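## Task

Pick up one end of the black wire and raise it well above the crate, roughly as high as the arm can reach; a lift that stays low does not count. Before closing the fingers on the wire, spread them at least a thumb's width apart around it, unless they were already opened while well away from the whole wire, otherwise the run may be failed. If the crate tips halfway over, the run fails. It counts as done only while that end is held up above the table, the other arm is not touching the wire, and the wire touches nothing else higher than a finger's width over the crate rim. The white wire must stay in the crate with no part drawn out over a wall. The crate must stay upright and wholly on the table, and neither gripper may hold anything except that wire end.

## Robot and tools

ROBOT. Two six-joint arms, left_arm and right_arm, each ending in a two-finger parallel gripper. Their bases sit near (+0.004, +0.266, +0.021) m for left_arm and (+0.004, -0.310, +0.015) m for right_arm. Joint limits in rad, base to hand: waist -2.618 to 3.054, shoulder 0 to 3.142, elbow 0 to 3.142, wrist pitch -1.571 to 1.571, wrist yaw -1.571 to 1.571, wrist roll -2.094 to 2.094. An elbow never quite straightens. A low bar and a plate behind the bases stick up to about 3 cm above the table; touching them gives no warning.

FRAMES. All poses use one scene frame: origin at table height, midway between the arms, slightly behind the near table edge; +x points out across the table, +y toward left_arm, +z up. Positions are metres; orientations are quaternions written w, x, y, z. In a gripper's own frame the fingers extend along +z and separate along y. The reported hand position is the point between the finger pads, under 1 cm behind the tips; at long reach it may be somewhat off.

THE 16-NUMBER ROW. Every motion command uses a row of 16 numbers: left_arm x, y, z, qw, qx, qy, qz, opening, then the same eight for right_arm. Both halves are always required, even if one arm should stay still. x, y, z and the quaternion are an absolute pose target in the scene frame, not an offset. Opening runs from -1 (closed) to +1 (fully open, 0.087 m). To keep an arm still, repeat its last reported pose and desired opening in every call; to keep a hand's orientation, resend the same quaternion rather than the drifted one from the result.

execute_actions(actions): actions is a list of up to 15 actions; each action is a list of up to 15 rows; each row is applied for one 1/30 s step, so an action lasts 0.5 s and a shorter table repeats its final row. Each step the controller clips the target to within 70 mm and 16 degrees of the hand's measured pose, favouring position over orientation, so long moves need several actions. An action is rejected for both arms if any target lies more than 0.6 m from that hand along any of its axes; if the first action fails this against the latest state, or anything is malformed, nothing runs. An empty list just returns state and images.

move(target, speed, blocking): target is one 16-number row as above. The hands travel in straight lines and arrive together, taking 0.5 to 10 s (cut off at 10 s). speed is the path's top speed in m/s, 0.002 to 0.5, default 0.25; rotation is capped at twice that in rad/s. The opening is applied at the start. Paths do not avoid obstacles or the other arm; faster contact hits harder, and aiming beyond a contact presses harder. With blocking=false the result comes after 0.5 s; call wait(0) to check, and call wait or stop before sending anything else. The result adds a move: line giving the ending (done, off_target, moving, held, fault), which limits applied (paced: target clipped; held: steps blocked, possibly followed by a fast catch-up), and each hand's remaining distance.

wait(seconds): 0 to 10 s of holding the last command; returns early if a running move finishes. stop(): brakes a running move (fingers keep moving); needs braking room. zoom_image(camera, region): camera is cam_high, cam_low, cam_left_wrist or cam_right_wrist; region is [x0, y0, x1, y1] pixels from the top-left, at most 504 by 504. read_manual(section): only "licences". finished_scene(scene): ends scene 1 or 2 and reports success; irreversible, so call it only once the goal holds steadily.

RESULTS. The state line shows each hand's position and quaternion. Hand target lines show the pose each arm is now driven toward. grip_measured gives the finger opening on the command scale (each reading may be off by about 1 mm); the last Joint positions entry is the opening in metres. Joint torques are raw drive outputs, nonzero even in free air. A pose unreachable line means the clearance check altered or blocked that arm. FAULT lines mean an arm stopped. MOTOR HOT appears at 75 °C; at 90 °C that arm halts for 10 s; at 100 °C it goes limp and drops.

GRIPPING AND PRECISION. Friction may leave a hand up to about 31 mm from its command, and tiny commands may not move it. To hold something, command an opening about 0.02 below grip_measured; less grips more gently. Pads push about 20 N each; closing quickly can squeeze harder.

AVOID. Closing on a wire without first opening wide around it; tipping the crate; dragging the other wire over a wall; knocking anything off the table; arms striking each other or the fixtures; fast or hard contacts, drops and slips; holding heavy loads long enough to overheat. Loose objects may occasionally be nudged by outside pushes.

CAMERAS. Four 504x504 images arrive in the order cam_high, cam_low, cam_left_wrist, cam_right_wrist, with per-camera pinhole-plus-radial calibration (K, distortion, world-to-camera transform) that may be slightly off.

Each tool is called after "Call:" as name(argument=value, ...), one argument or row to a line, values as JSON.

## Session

Call:
execute_actions(
  actions=[],
)

Scene clock: 0.00 s.
left_arm: end_effector_position=(+0.3087, +0.4422, +0.2249) grip_measured=+1.000 end_effector_quat_wxyz=(+0.306, -0.341, +0.840, -0.289) | right_arm: end_effector_position=(+0.1733, -0.3238, +0.1377) grip_measured=+0.989 end_effector_quat_wxyz=(+0.002, -0.686, +0.727, -0.011)
Joint positions: left_arm=[ 0.87   1.681  1.544 -1.088  0.815 -0.021  0.087] | right_arm=[ 0.067  1.147  0.988 -1.378 -0.03  -1.416  0.087]
Joint velocities: left_arm=[-0.007 -0.017 -0.002 -0.007 -0.051  0.037  0.   ] | right_arm=[-0.012  0.002  0.012 -0.066 -0.007 -0.007  0.001]
Joint torques (N m, as the arm reports them, + toward a larger angle): no reading
Motor temperatures (°C, as the motors report them): left_arm=[32 34 33 32 32 32] | right_arm=[33 36 34 33 33 31]
Hand target (left_arm): +0.309, +0.442, +0.225; +0.306, -0.341, +0.840, -0.289
Hand target (right_arm): +0.173, -0.324, +0.138; -0.002, +0.686, -0.727, +0.011
camera_calibration (this result's frames):
cam_left_wrist: T_world_to_cam=[[0.403014, -0.590199, 0.699461, -0.0213016], [-0.914922, -0.278427, 0.292225, 0.360505], [0.0222778, -0.757723, -0.652196, 0.612566], [0, 0, 0, 1]] pos_world=[0.324772, 0.551957, 0.309064]
cam_right_wrist: T_world_to_cam=[[0.99788, -0.0540868, 0.0362021, -0.203776], [-0.0625369, -0.642708, 0.763555, -0.281941], [-0.0180309, -0.7642, -0.644727, -0.0163218], [0, 0, 0, 1]] pos_world=[0.185418, -0.204701, 0.212132]

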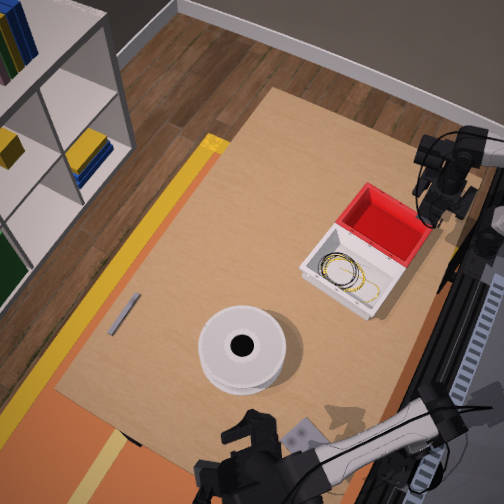

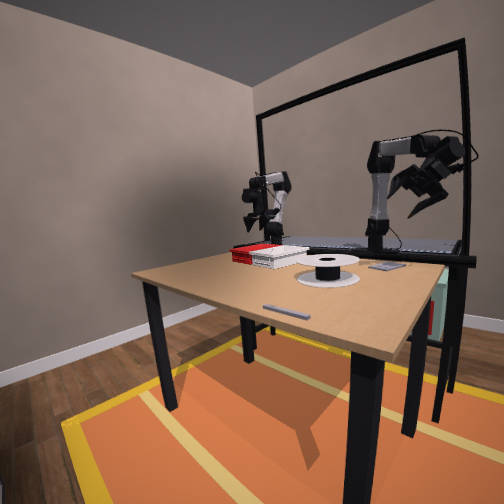

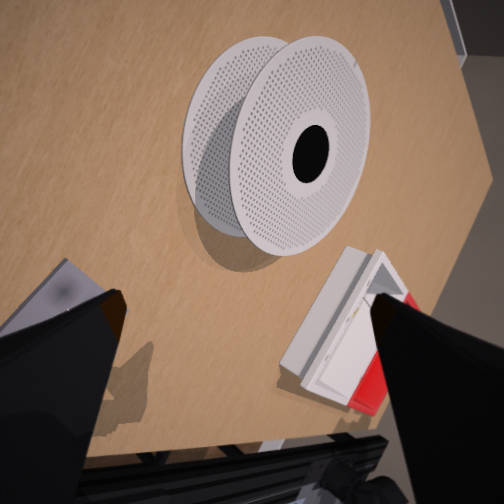

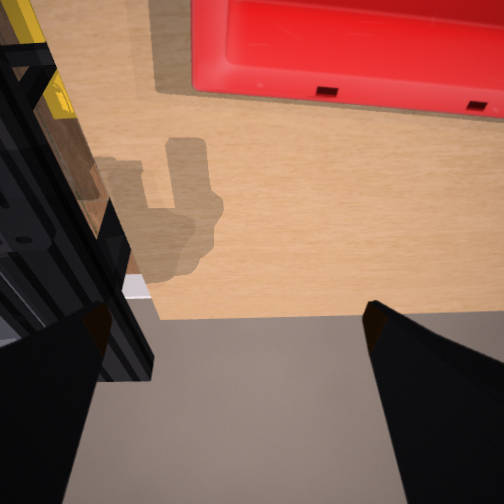

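Call:
move(
  target=[0.3087,0.4422,0.2249,0.306,-0.341,0.84,-0.289,1,0.35,-0.05,0.2,0.3,0,0.954,0,1],
)

Call:
zoom_image(
  camera="cam_right_wrist",
  region=[110,80,410,440],
)

Scene clock: 6.17 s.
left_arm: end_effector_position=(+0.3087, +0.4422, +0.2249) grip_measured=+1.000 end_effector_quat_wxyz=(+0.306, -0.341, +0.840, -0.289) | right_arm: end_effector_position=(+0.3501, -0.0545, +0.1969) grip_measured=+0.989 end_effector_quat_wxyz=(+0.289, -0.006, +0.957, -0.001)
Joint positions: left_arm=[ 0.87   1.681  1.544 -1.088  0.815 -0.021  0.087] | right_arm=[ 0.678  1.826  1.834 -1.074  0.342  0.621  0.087]
Joint velocities: left_arm=[-0.002  0.002 -0.002 -0.007 -0.022  0.051  0.   ] | right_arm=[ 0.002 -0.022 -0.002 -0.081 -0.022  0.022 -0.   ]
Joint torques (N m, as the arm reports them, + toward a larger angle): left_arm=[ 0.22 -8.56  7.79  0.76  0.42  0.14] | right_arm=[ 0.45 -7.76  7.32  1.15  0.33  0.17]
Motor temperatures (°C, as the motors report them): left_arm=[32 35 33 32 32 32] | right_arm=[33 36 35 33 33 31]
Hand target (left_arm): +0.309, +0.442, +0.225; +0.306, -0.341, +0.840, -0.289
Hand target (right_arm): +0.352, -0.052, +0.203; +0.296, +0.001, +0.955, +0.001
Off the commanded pose (left_arm): 0.000 m, 0 deg.
Off the commanded pose (right_arm): 0.006 m, 1 deg.
move: done
camera_calibration (this result's frames):
cam_left_wrist: T_world_to_cam=[[0.403014, -0.590199, 0.699461, -0.0213016], [-0.914922, -0.278427, 0.292225, 0.360505], [0.0222778, -0.757723, -0.652196, 0.612566], [0, 0, 0, 1]] pos_world=[0.324772, 0.551957, 0.309064]
cam_right_wrist: T_world_to_cam=[[0.00357995, -0.999783, 0.0205052, -0.0681969], [-0.963881, 0.00201084, 0.266325, 0.30559], [-0.266309, -0.020718, -0.963665, 0.421002], [0, 0, 0, 1]] pos_world=[0.406913, -0.0600743, 0.325717]

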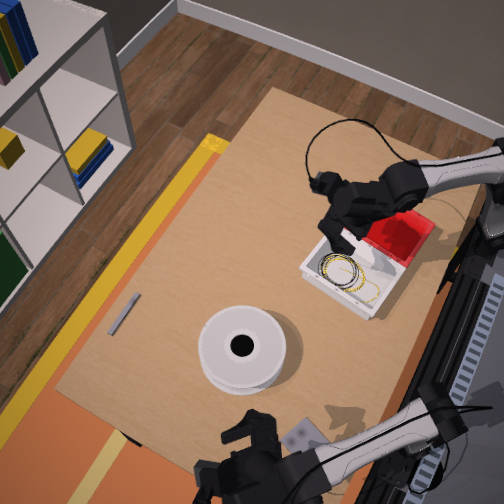

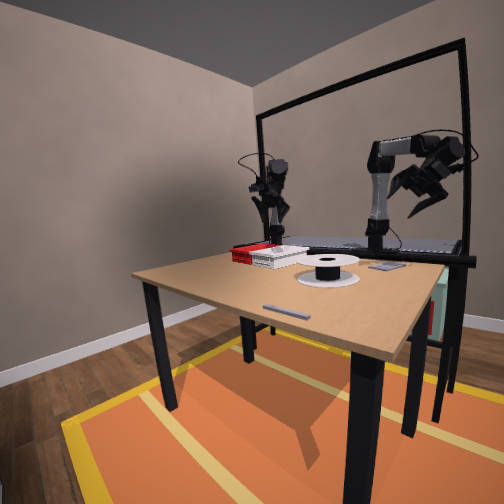

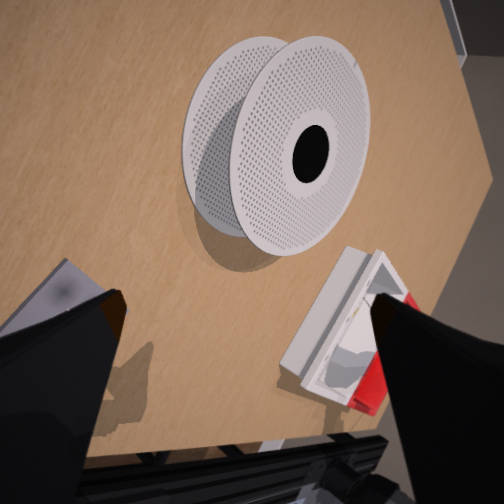

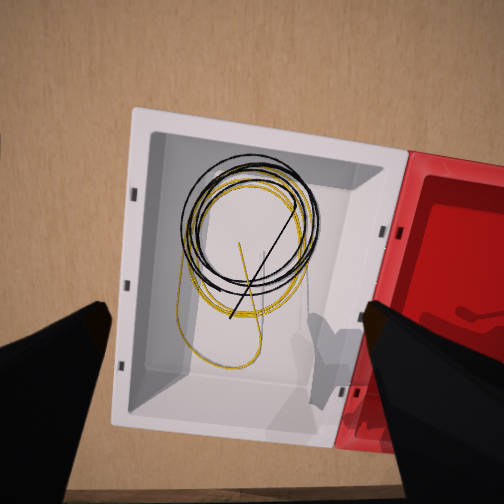

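Region (110, 80, 410, 440) of cam_right_wrist's 504x504 image, scaled by 1.400, with more detail than that image has.

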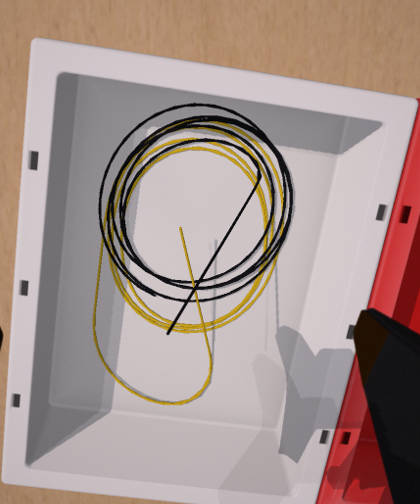

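Call:
move(
  target=[0.3087,0.4422,0.2249,0.306,-0.341,0.84,-0.289,1,0.295,-0.05,0.1,0.1,0,0.995,0,-0.35],
  speed=0.12,
)

Scene clock: 10.67 s.
left_arm: end_effector_position=(+0.3087, +0.4422, +0.2249) grip_measured=+1.000 end_effector_quat_wxyz=(+0.306, -0.341, +0.840, -0.289) | right_arm: end_effector_position=(+0.2994, -0.0434, +0.1034) grip_measured=-0.350 end_effector_quat_wxyz=(+0.111, -0.009, +0.994, +0.008)
Joint positions: left_arm=[ 0.87   1.681  1.544 -1.088  0.815 -0.021  0.087] | right_arm=[ 0.678  1.95   1.702 -1.101  0.104  0.682  0.028]
Joint velocities: left_arm=[-0.012 -0.017  0.002  0.007 -0.037  0.007  0.   ] | right_arm=[ 0.002 -0.002 -0.007 -0.007 -0.022 -0.037 -0.   ]
Joint torques (N m, as the arm reports them, + toward a larger angle): left_arm=[ 0.22 -8.57  7.78  0.77  0.42  0.14] | right_arm=[-0.73 -8.64  4.33  0.73  0.04  0.17]
Motor temperatures (°C, as the motors report them): left_arm=[32 36 34 32 32 32] | right_arm=[33 37 36 33 33 31]
Hand target (left_arm): +0.309, +0.442, +0.225; +0.306, -0.341, +0.840, -0.289
Hand target (right_arm): +0.296, -0.048, +0.099; +0.100, -0.000, +0.995, +0.003
Off the commanded pose (left_arm): 0.000 m, 0 deg.
Off the commanded pose (right_arm): 0.009 m, 2 deg.
move: done
camera_calibration (this result's frames):
cam_left_wrist: T_world_to_cam=[[0.403014, -0.590199, 0.699461, -0.0213016], [-0.914922, -0.278427, 0.292225, 0.360505], [0.0222778, -0.757723, -0.652196, 0.612566], [0, 0, 0, 1]] pos_world=[0.324772, 0.551957, 0.309064]
cam_right_wrist: T_world_to_cam=[[0.0191807, -0.999808, 0.00398341, -0.0579274], [-0.805819, -0.0131004, 0.592017, 0.199912], [-0.591851, -0.0145652, -0.805916, 0.39904], [0, 0, 0, 1]] pos_world=[0.398376, -0.0494852, 0.203472]

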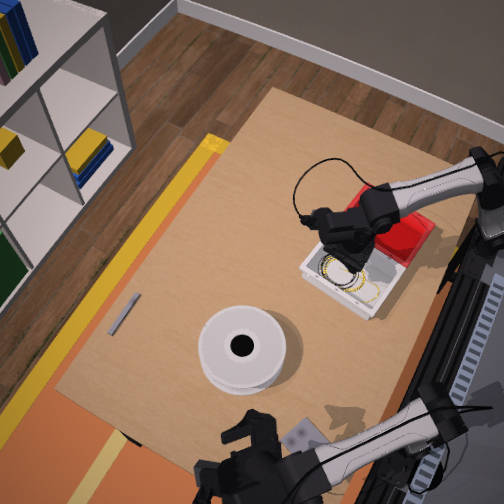

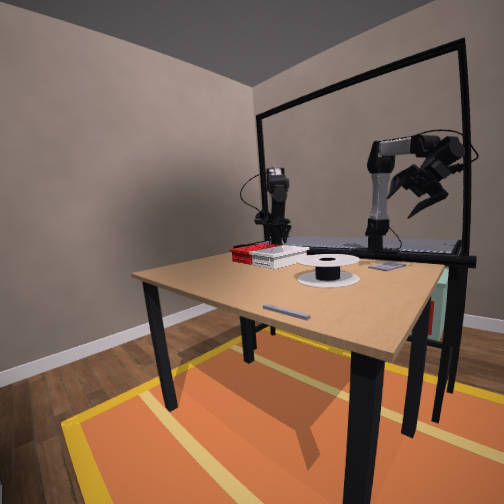

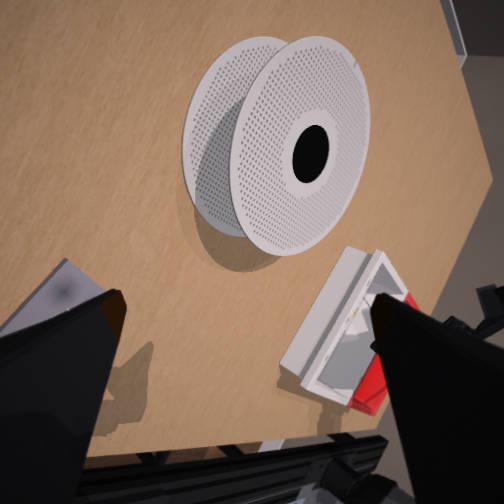

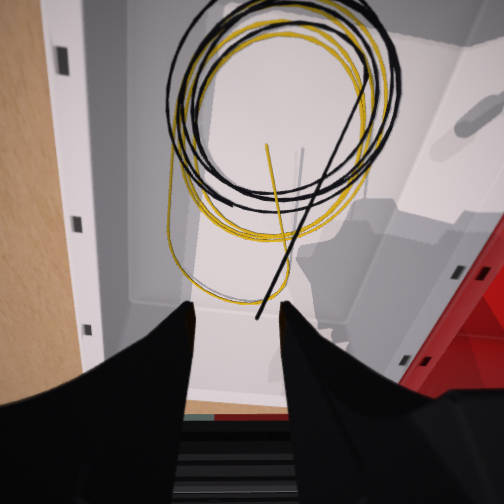

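Call:
move(
  target=[0.3087,0.4422,0.2249,0.306,-0.341,0.84,-0.289,1,0.322,-0.06,0.105,0.1,0,0.995,0,-0.2],
  speed=0.04,
)

Call:
zoom_image(
  camera="cam_low",
  region=[220,200,320,280],
)

Scene clock: 18.53 s.
left_arm: end_effector_position=(+0.3087, +0.4422, +0.2249) grip_measured=+1.000 end_effector_quat_wxyz=(+0.306, -0.341, +0.840, -0.289) | right_arm: end_effector_position=(+0.3171, -0.0596, +0.0996) grip_measured=-0.200 end_effector_quat_wxyz=(+0.099, +0.000, +0.995, -0.004)
Joint positions: left_arm=[ 0.87   1.681  1.544 -1.088  0.815 -0.021  0.087] | right_arm=[ 0.618  1.999  1.756 -1.137  0.095  0.643  0.035]
Joint velocities: left_arm=[-0.012  0.007 -0.022  0.037  0.007  0.022  0.   ] | right_arm=[-0.012 -0.007 -0.002 -0.051 -0.022 -0.022  0.001]
Joint torques (N m, as the arm reports them, + toward a larger angle): left_arm=[ 0.24 -8.56  7.8   0.77  0.42  0.14] | right_arm=[-1.03 -8.84  7.08  0.59  0.   -0.03]
Motor temperatures (°C, as the motors report them): left_arm=[32 37 35 33 32 32] | right_arm=[33 39 37 33 33 31]
Hand target (left_arm): +0.309, +0.442, +0.225; +0.306, -0.341, +0.840, -0.289
Hand target (right_arm): +0.322, -0.061, +0.105; +0.101, -0.000, +0.995, -0.000
Off the commanded pose (left_arm): 0.000 m, 0 deg.
Off the commanded pose (right_arm): 0.007 m, 0 deg.
move: done
camera_calibration (this result's frames):
cam_left_wrist: T_world_to_cam=[[0.403014, -0.590199, 0.699461, -0.0213016], [-0.914922, -0.278427, 0.292225, 0.360505], [0.0222778, -0.757723, -0.652196, 0.612566], [0, 0, 0, 1]] pos_world=[0.324772, 0.551957, 0.309064]
cam_right_wrist: T_world_to_cam=[[-0.00131203, -0.99968, 0.0252566, -0.070098], [-0.790322, 0.0165111, 0.61247, 0.211043], [-0.612691, -0.0191573, -0.790091, 0.410965], [0, 0, 0, 1]] pos_world=[0.418494, -0.0656872, 0.197212]

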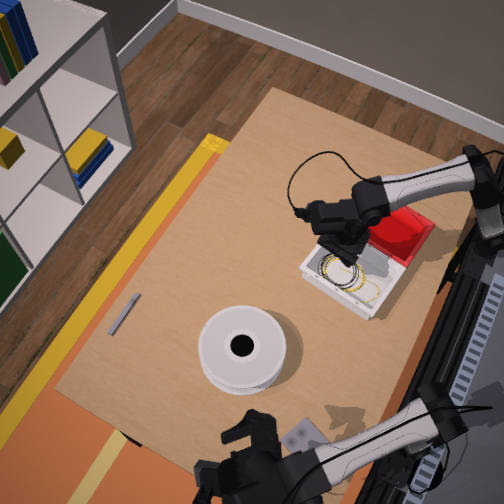

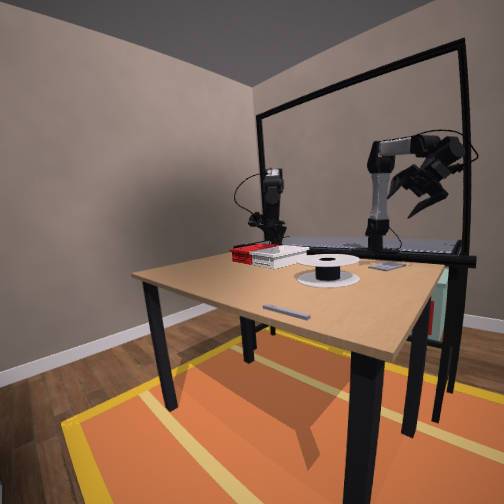

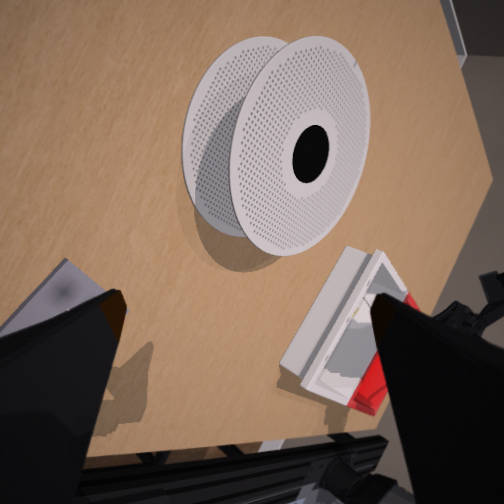

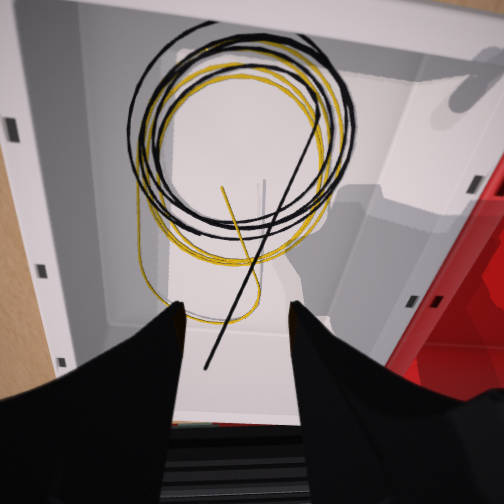

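Region (220, 200, 320, 280) of cam_low's 504x504 image, scaled by 5.040, with more detail than that image has; it fills the top 403 rows of this view, and the rest is white.

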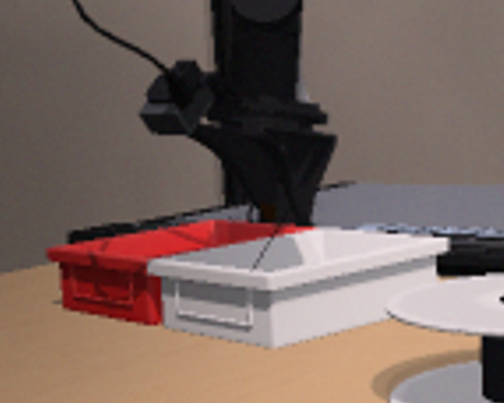

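Call:
move(
  target=[0.3087,0.4422,0.2249,0.306,-0.341,0.84,-0.289,1,0.322,-0.06,0.105,0.1,0,0.995,0,-1],
  speed=0.02,
)

Call:
move(
  target=[0.3087,0.4422,0.2249,0.306,-0.341,0.84,-0.289,1,0.33,-0.07,0.35,0.4,-0.1,0.9,0.1,-1],
  speed=0.08,
)

Scene clock: 23.83 s.
left_arm: end_effector_position=(+0.3087, +0.4422, +0.2249) grip_measured=+1.000 end_effector_quat_wxyz=(+0.306, -0.341, +0.840, -0.289) | right_arm: end_effector_position=(+0.3164, -0.0600, +0.0995) grip_measured=-1.000 end_effector_quat_wxyz=(+0.097, -0.000, +0.995, -0.005)
Joint positions: left_arm=[ 0.87   1.681  1.544 -1.088  0.815 -0.021  0.087] | right_arm=[ 0.618  1.999  1.756 -1.139  0.095  0.642  0.   ]
Joint velocities: left_arm=[-0.007 -0.007  0.002  0.022  0.007 -0.022  0.   ] | right_arm=[-0.027 -0.002  0.012  0.007  0.007  0.007  0.   ]
Joint torques (N m, as the arm reports them, + toward a larger angle): left_arm=[ 0.24 -8.57  7.78  0.77  0.42  0.14] | right_arm=[-0.89 -8.79  7.25  0.57  0.01 -0.04]
Motor temperatures (°C, as the motors report them): left_arm=[32 38 35 33 32 32] | right_arm=[33 40 38 33 33 31]
Hand target (left_arm): +0.309, +0.442, +0.225; +0.306, -0.341, +0.840, -0.289
Hand target (right_arm): +0.322, -0.060, +0.105; +0.100, +0.000, +0.995, -0.000
Off the commanded pose (left_arm): 0.000 m, 0 deg.
Off the commanded pose (right_arm): 0.008 m, 1 deg.
move: done
camera_calibration (this result's frames):
cam_left_wrist: T_world_to_cam=[[0.403014, -0.590199, 0.699461, -0.0213016], [-0.914922, -0.278427, 0.292225, 0.360505], [0.0222778, -0.757723, -0.652196, 0.612566], [0, 0, 0, 1]] pos_world=[0.324772, 0.551957, 0.309064]
cam_right_wrist: T_world_to_cam=[[-0.000462124, -0.999651, 0.0264175, -0.0708138], [-0.788744, 0.0166038, 0.614498, 0.209868], [-0.614722, -0.0205526, -0.788476, 0.410967], [0, 0, 0, 1]] pos_world=[0.41813, -0.0658273, 0.196945]

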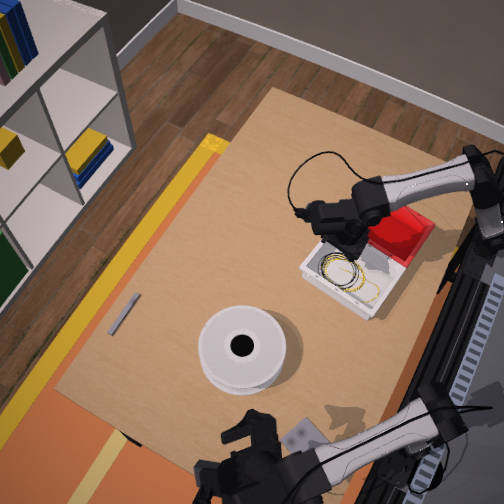

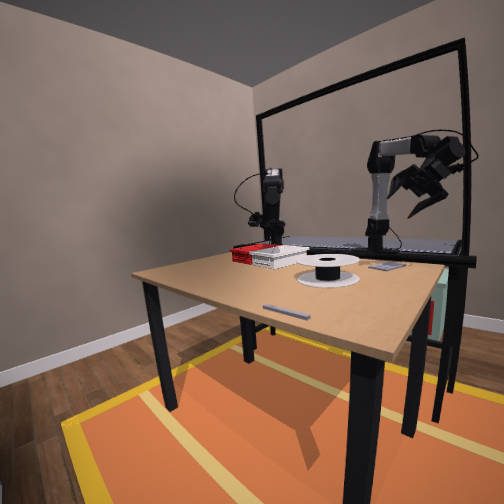

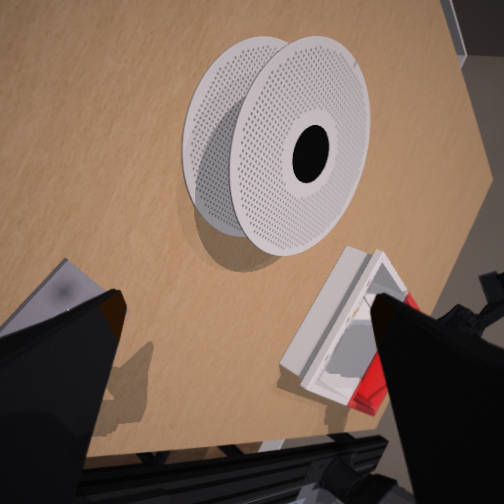

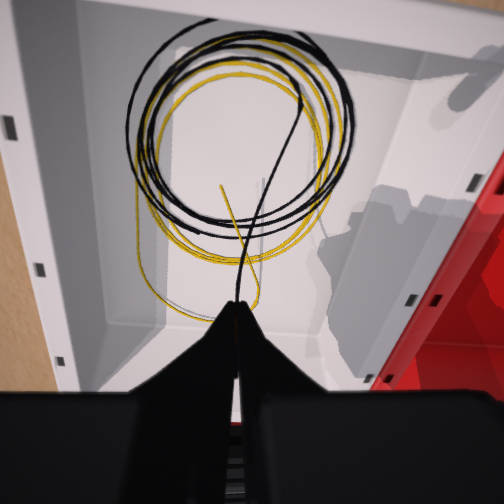

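Scene clock: 28.53 s.
left_arm: end_effector_position=(+0.3087, +0.4422, +0.2249) grip_measured=+1.000 end_effector_quat_wxyz=(+0.306, -0.341, +0.840, -0.289) | right_arm: end_effector_position=(+0.3308, -0.0696, +0.3372) grip_measured=-1.000 end_effector_quat_wxyz=(+0.388, -0.098, +0.912, +0.092)
Joint positions: left_arm=[ 0.87   1.681  1.544 -1.088  0.815 -0.021  0.087] | right_arm=[ 0.637  1.641  2.075 -1.178  0.217  0.374  0.   ]
Joint velocities: left_arm=[-0.002 -0.002 -0.007 -0.022 -0.11   0.051  0.   ] | right_arm=[ 0.007  0.007  0.002 -0.051  0.022  0.037  0.   ]
Joint torques (N m, as the arm reports them, + toward a larger angle): left_arm=[ 0.25 -8.55  7.77  0.76  0.42  0.15] | right_arm=[ 0.39 -7.42  6.88  1.67  0.2  -0.1 ]
Motor temperatures (°C, as the motors report them): left_arm=[32 38 36 33 32 32] | right_arm=[33 41 38 34 33 31]
Hand target (left_arm): +0.309, +0.442, +0.225; +0.306, -0.341, +0.840, -0.289
Hand target (right_arm): +0.327, -0.072, +0.352; +0.404, -0.101, +0.904, +0.096
Off the commanded pose (left_arm): 0.000 m, 0 deg.
Off the commanded pose (right_arm): 0.013 m, 2 deg.
move: off_target (right_arm)
camera_calibration (this result's frames):
cam_left_wrist: T_world_to_cam=[[0.403014, -0.590199, 0.699461, -0.0213016], [-0.914922, -0.278427, 0.292225, 0.360505], [0.0222778, -0.757723, -0.652196, 0.612566], [0, 0, 0, 1]] pos_world=[0.324772, 0.551957, 0.309064]
cam_right_wrist: T_world_to_cam=[[0.24056, -0.967559, -0.0772096, -0.129246], [-0.968813, -0.244218, 0.0419359, 0.309831], [-0.0594315, 0.0647135, -0.996133, 0.49928], [0, 0, 0, 1]] pos_world=[0.360933, -0.0816965, 0.474377]

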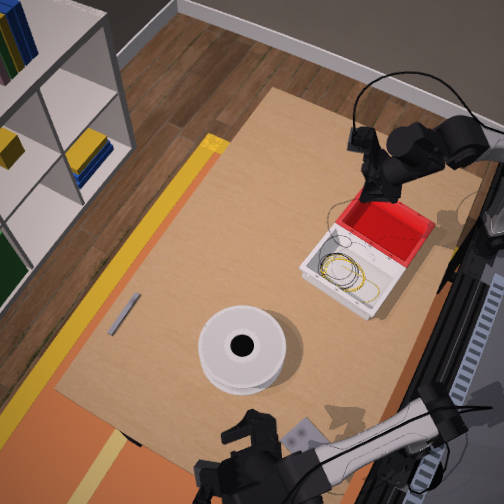

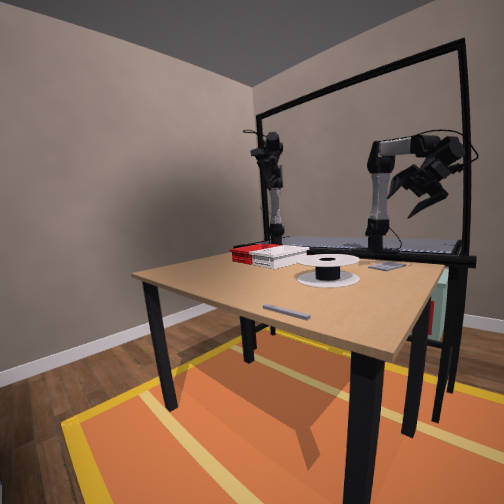

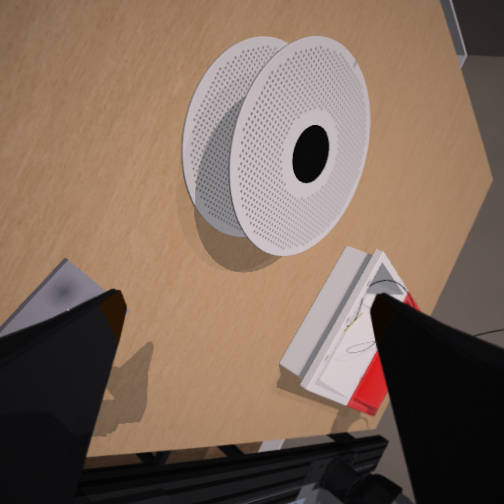

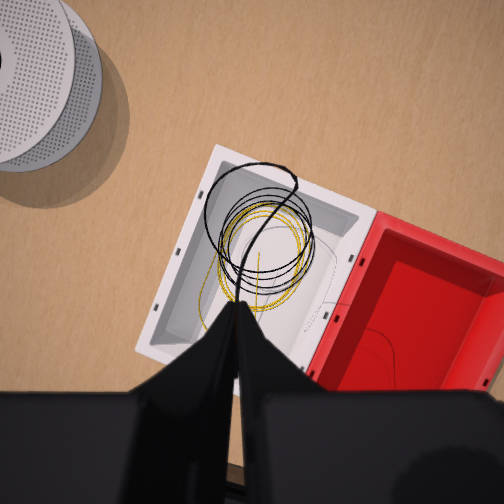

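Call:
move(
  target=[0.3087,0.4422,0.2249,0.306,-0.341,0.84,-0.289,1,0.3,-0.09,0.71,0.82,-0.16,0.48,0.27,-1],
  speed=0.09,
)

Call:
zoom_image(
  camera="cam_high",
  region=[280,160,450,330],
)

Call:
zoom_image(
  camera="cam_low",
  region=[200,70,340,280],
)

Scene clock: 38.33 s.
left_arm: end_effector_position=(+0.3087, +0.4422, +0.2249) grip_measured=+1.000 end_effector_quat_wxyz=(+0.306, -0.341, +0.840, -0.289) | right_arm: end_effector_position=(+0.2973, -0.0877, +0.6991) grip_measured=-1.000 end_effector_quat_wxyz=(+0.813, -0.162, +0.495, +0.262)
Joint positions: left_arm=[ 0.87   1.681  1.544 -1.088  0.815 -0.021  0.087] | right_arm=[ 0.526  1.53   2.475 -0.431 -0.05   0.06   0.   ]
Joint velocities: left_arm=[-0.007  0.022  0.002 -0.037 -0.007 -0.022  0.   ] | right_arm=[-0.017  0.007  0.012  0.007 -0.037 -0.051  0.   ]
Joint torques (N m, as the arm reports them, + toward a larger angle): left_arm=[ 0.21 -8.58  7.76  0.76  0.41  0.15] | right_arm=[-0.9  -2.66  4.64  1.8  -0.07 -0.01]
Motor temperatures (°C, as the motors report them): left_arm=[32 39 36 33 32 32] | right_arm=[33 41 39 36 33 31]
Hand target (left_arm): +0.309, +0.442, +0.225; +0.306, -0.341, +0.840, -0.289
Hand target (right_arm): +0.293, -0.093, +0.711; +0.824, -0.159, +0.478, +0.260
Off the commanded pose (left_arm): 0.000 m, 0 deg.
Off the commanded pose (right_arm): 0.011 m, 2 deg.
move: off_target (right_arm)
camera_calibration (this result's frames):
cam_left_wrist: T_world_to_cam=[[0.403014, -0.590199, 0.699461, -0.0213016], [-0.914922, -0.278427, 0.292225, 0.360505], [0.0222778, -0.757723, -0.652196, 0.612566], [0, 0, 0, 1]] pos_world=[0.324772, 0.551957, 0.309064]
cam_right_wrist: T_world_to_cam=[[0.572857, -0.819654, -0.00148446, -0.249568], [-0.305535, -0.211857, -0.928313, 0.741663], [0.760581, 0.532244, -0.371797, 0.219681], [0, 0, 0, 1]] pos_world=[0.202485, -0.164357, 0.769802]

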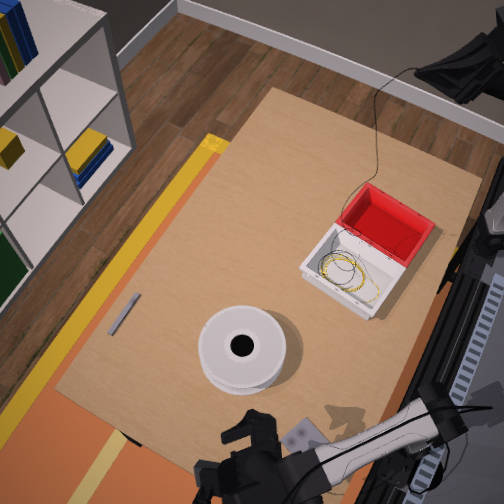

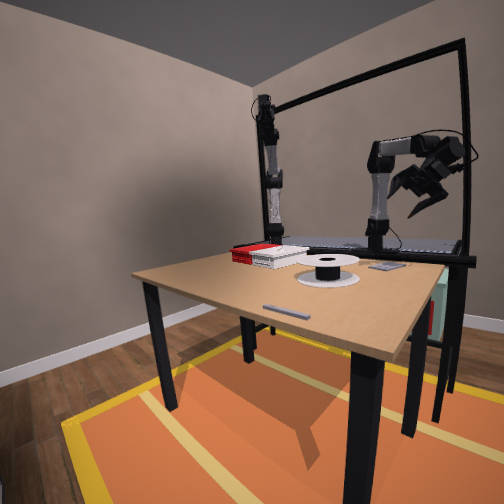

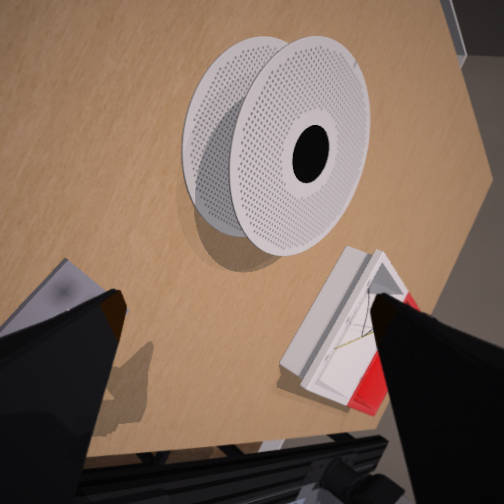

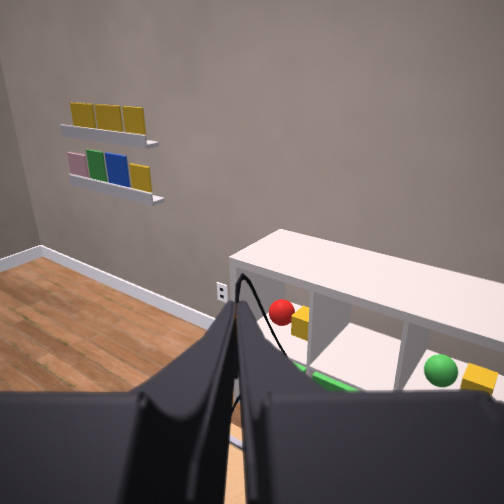

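Region (280, 160, 450, 330) of cam_high's 504x504 image, scaled by 2.965, with more detail than that image has.

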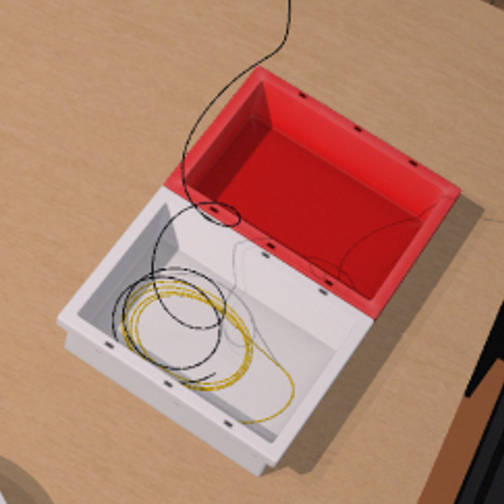

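Region (200, 70, 340, 280) of cam_low's 504x504 image, scaled by 2.400, with more detail than that image has.

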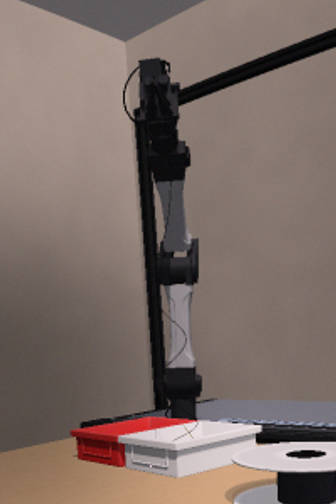

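The wires touch only below the rim.

Call:
finished_scene(
  scene=2,
)

The scene is finished: the task was done.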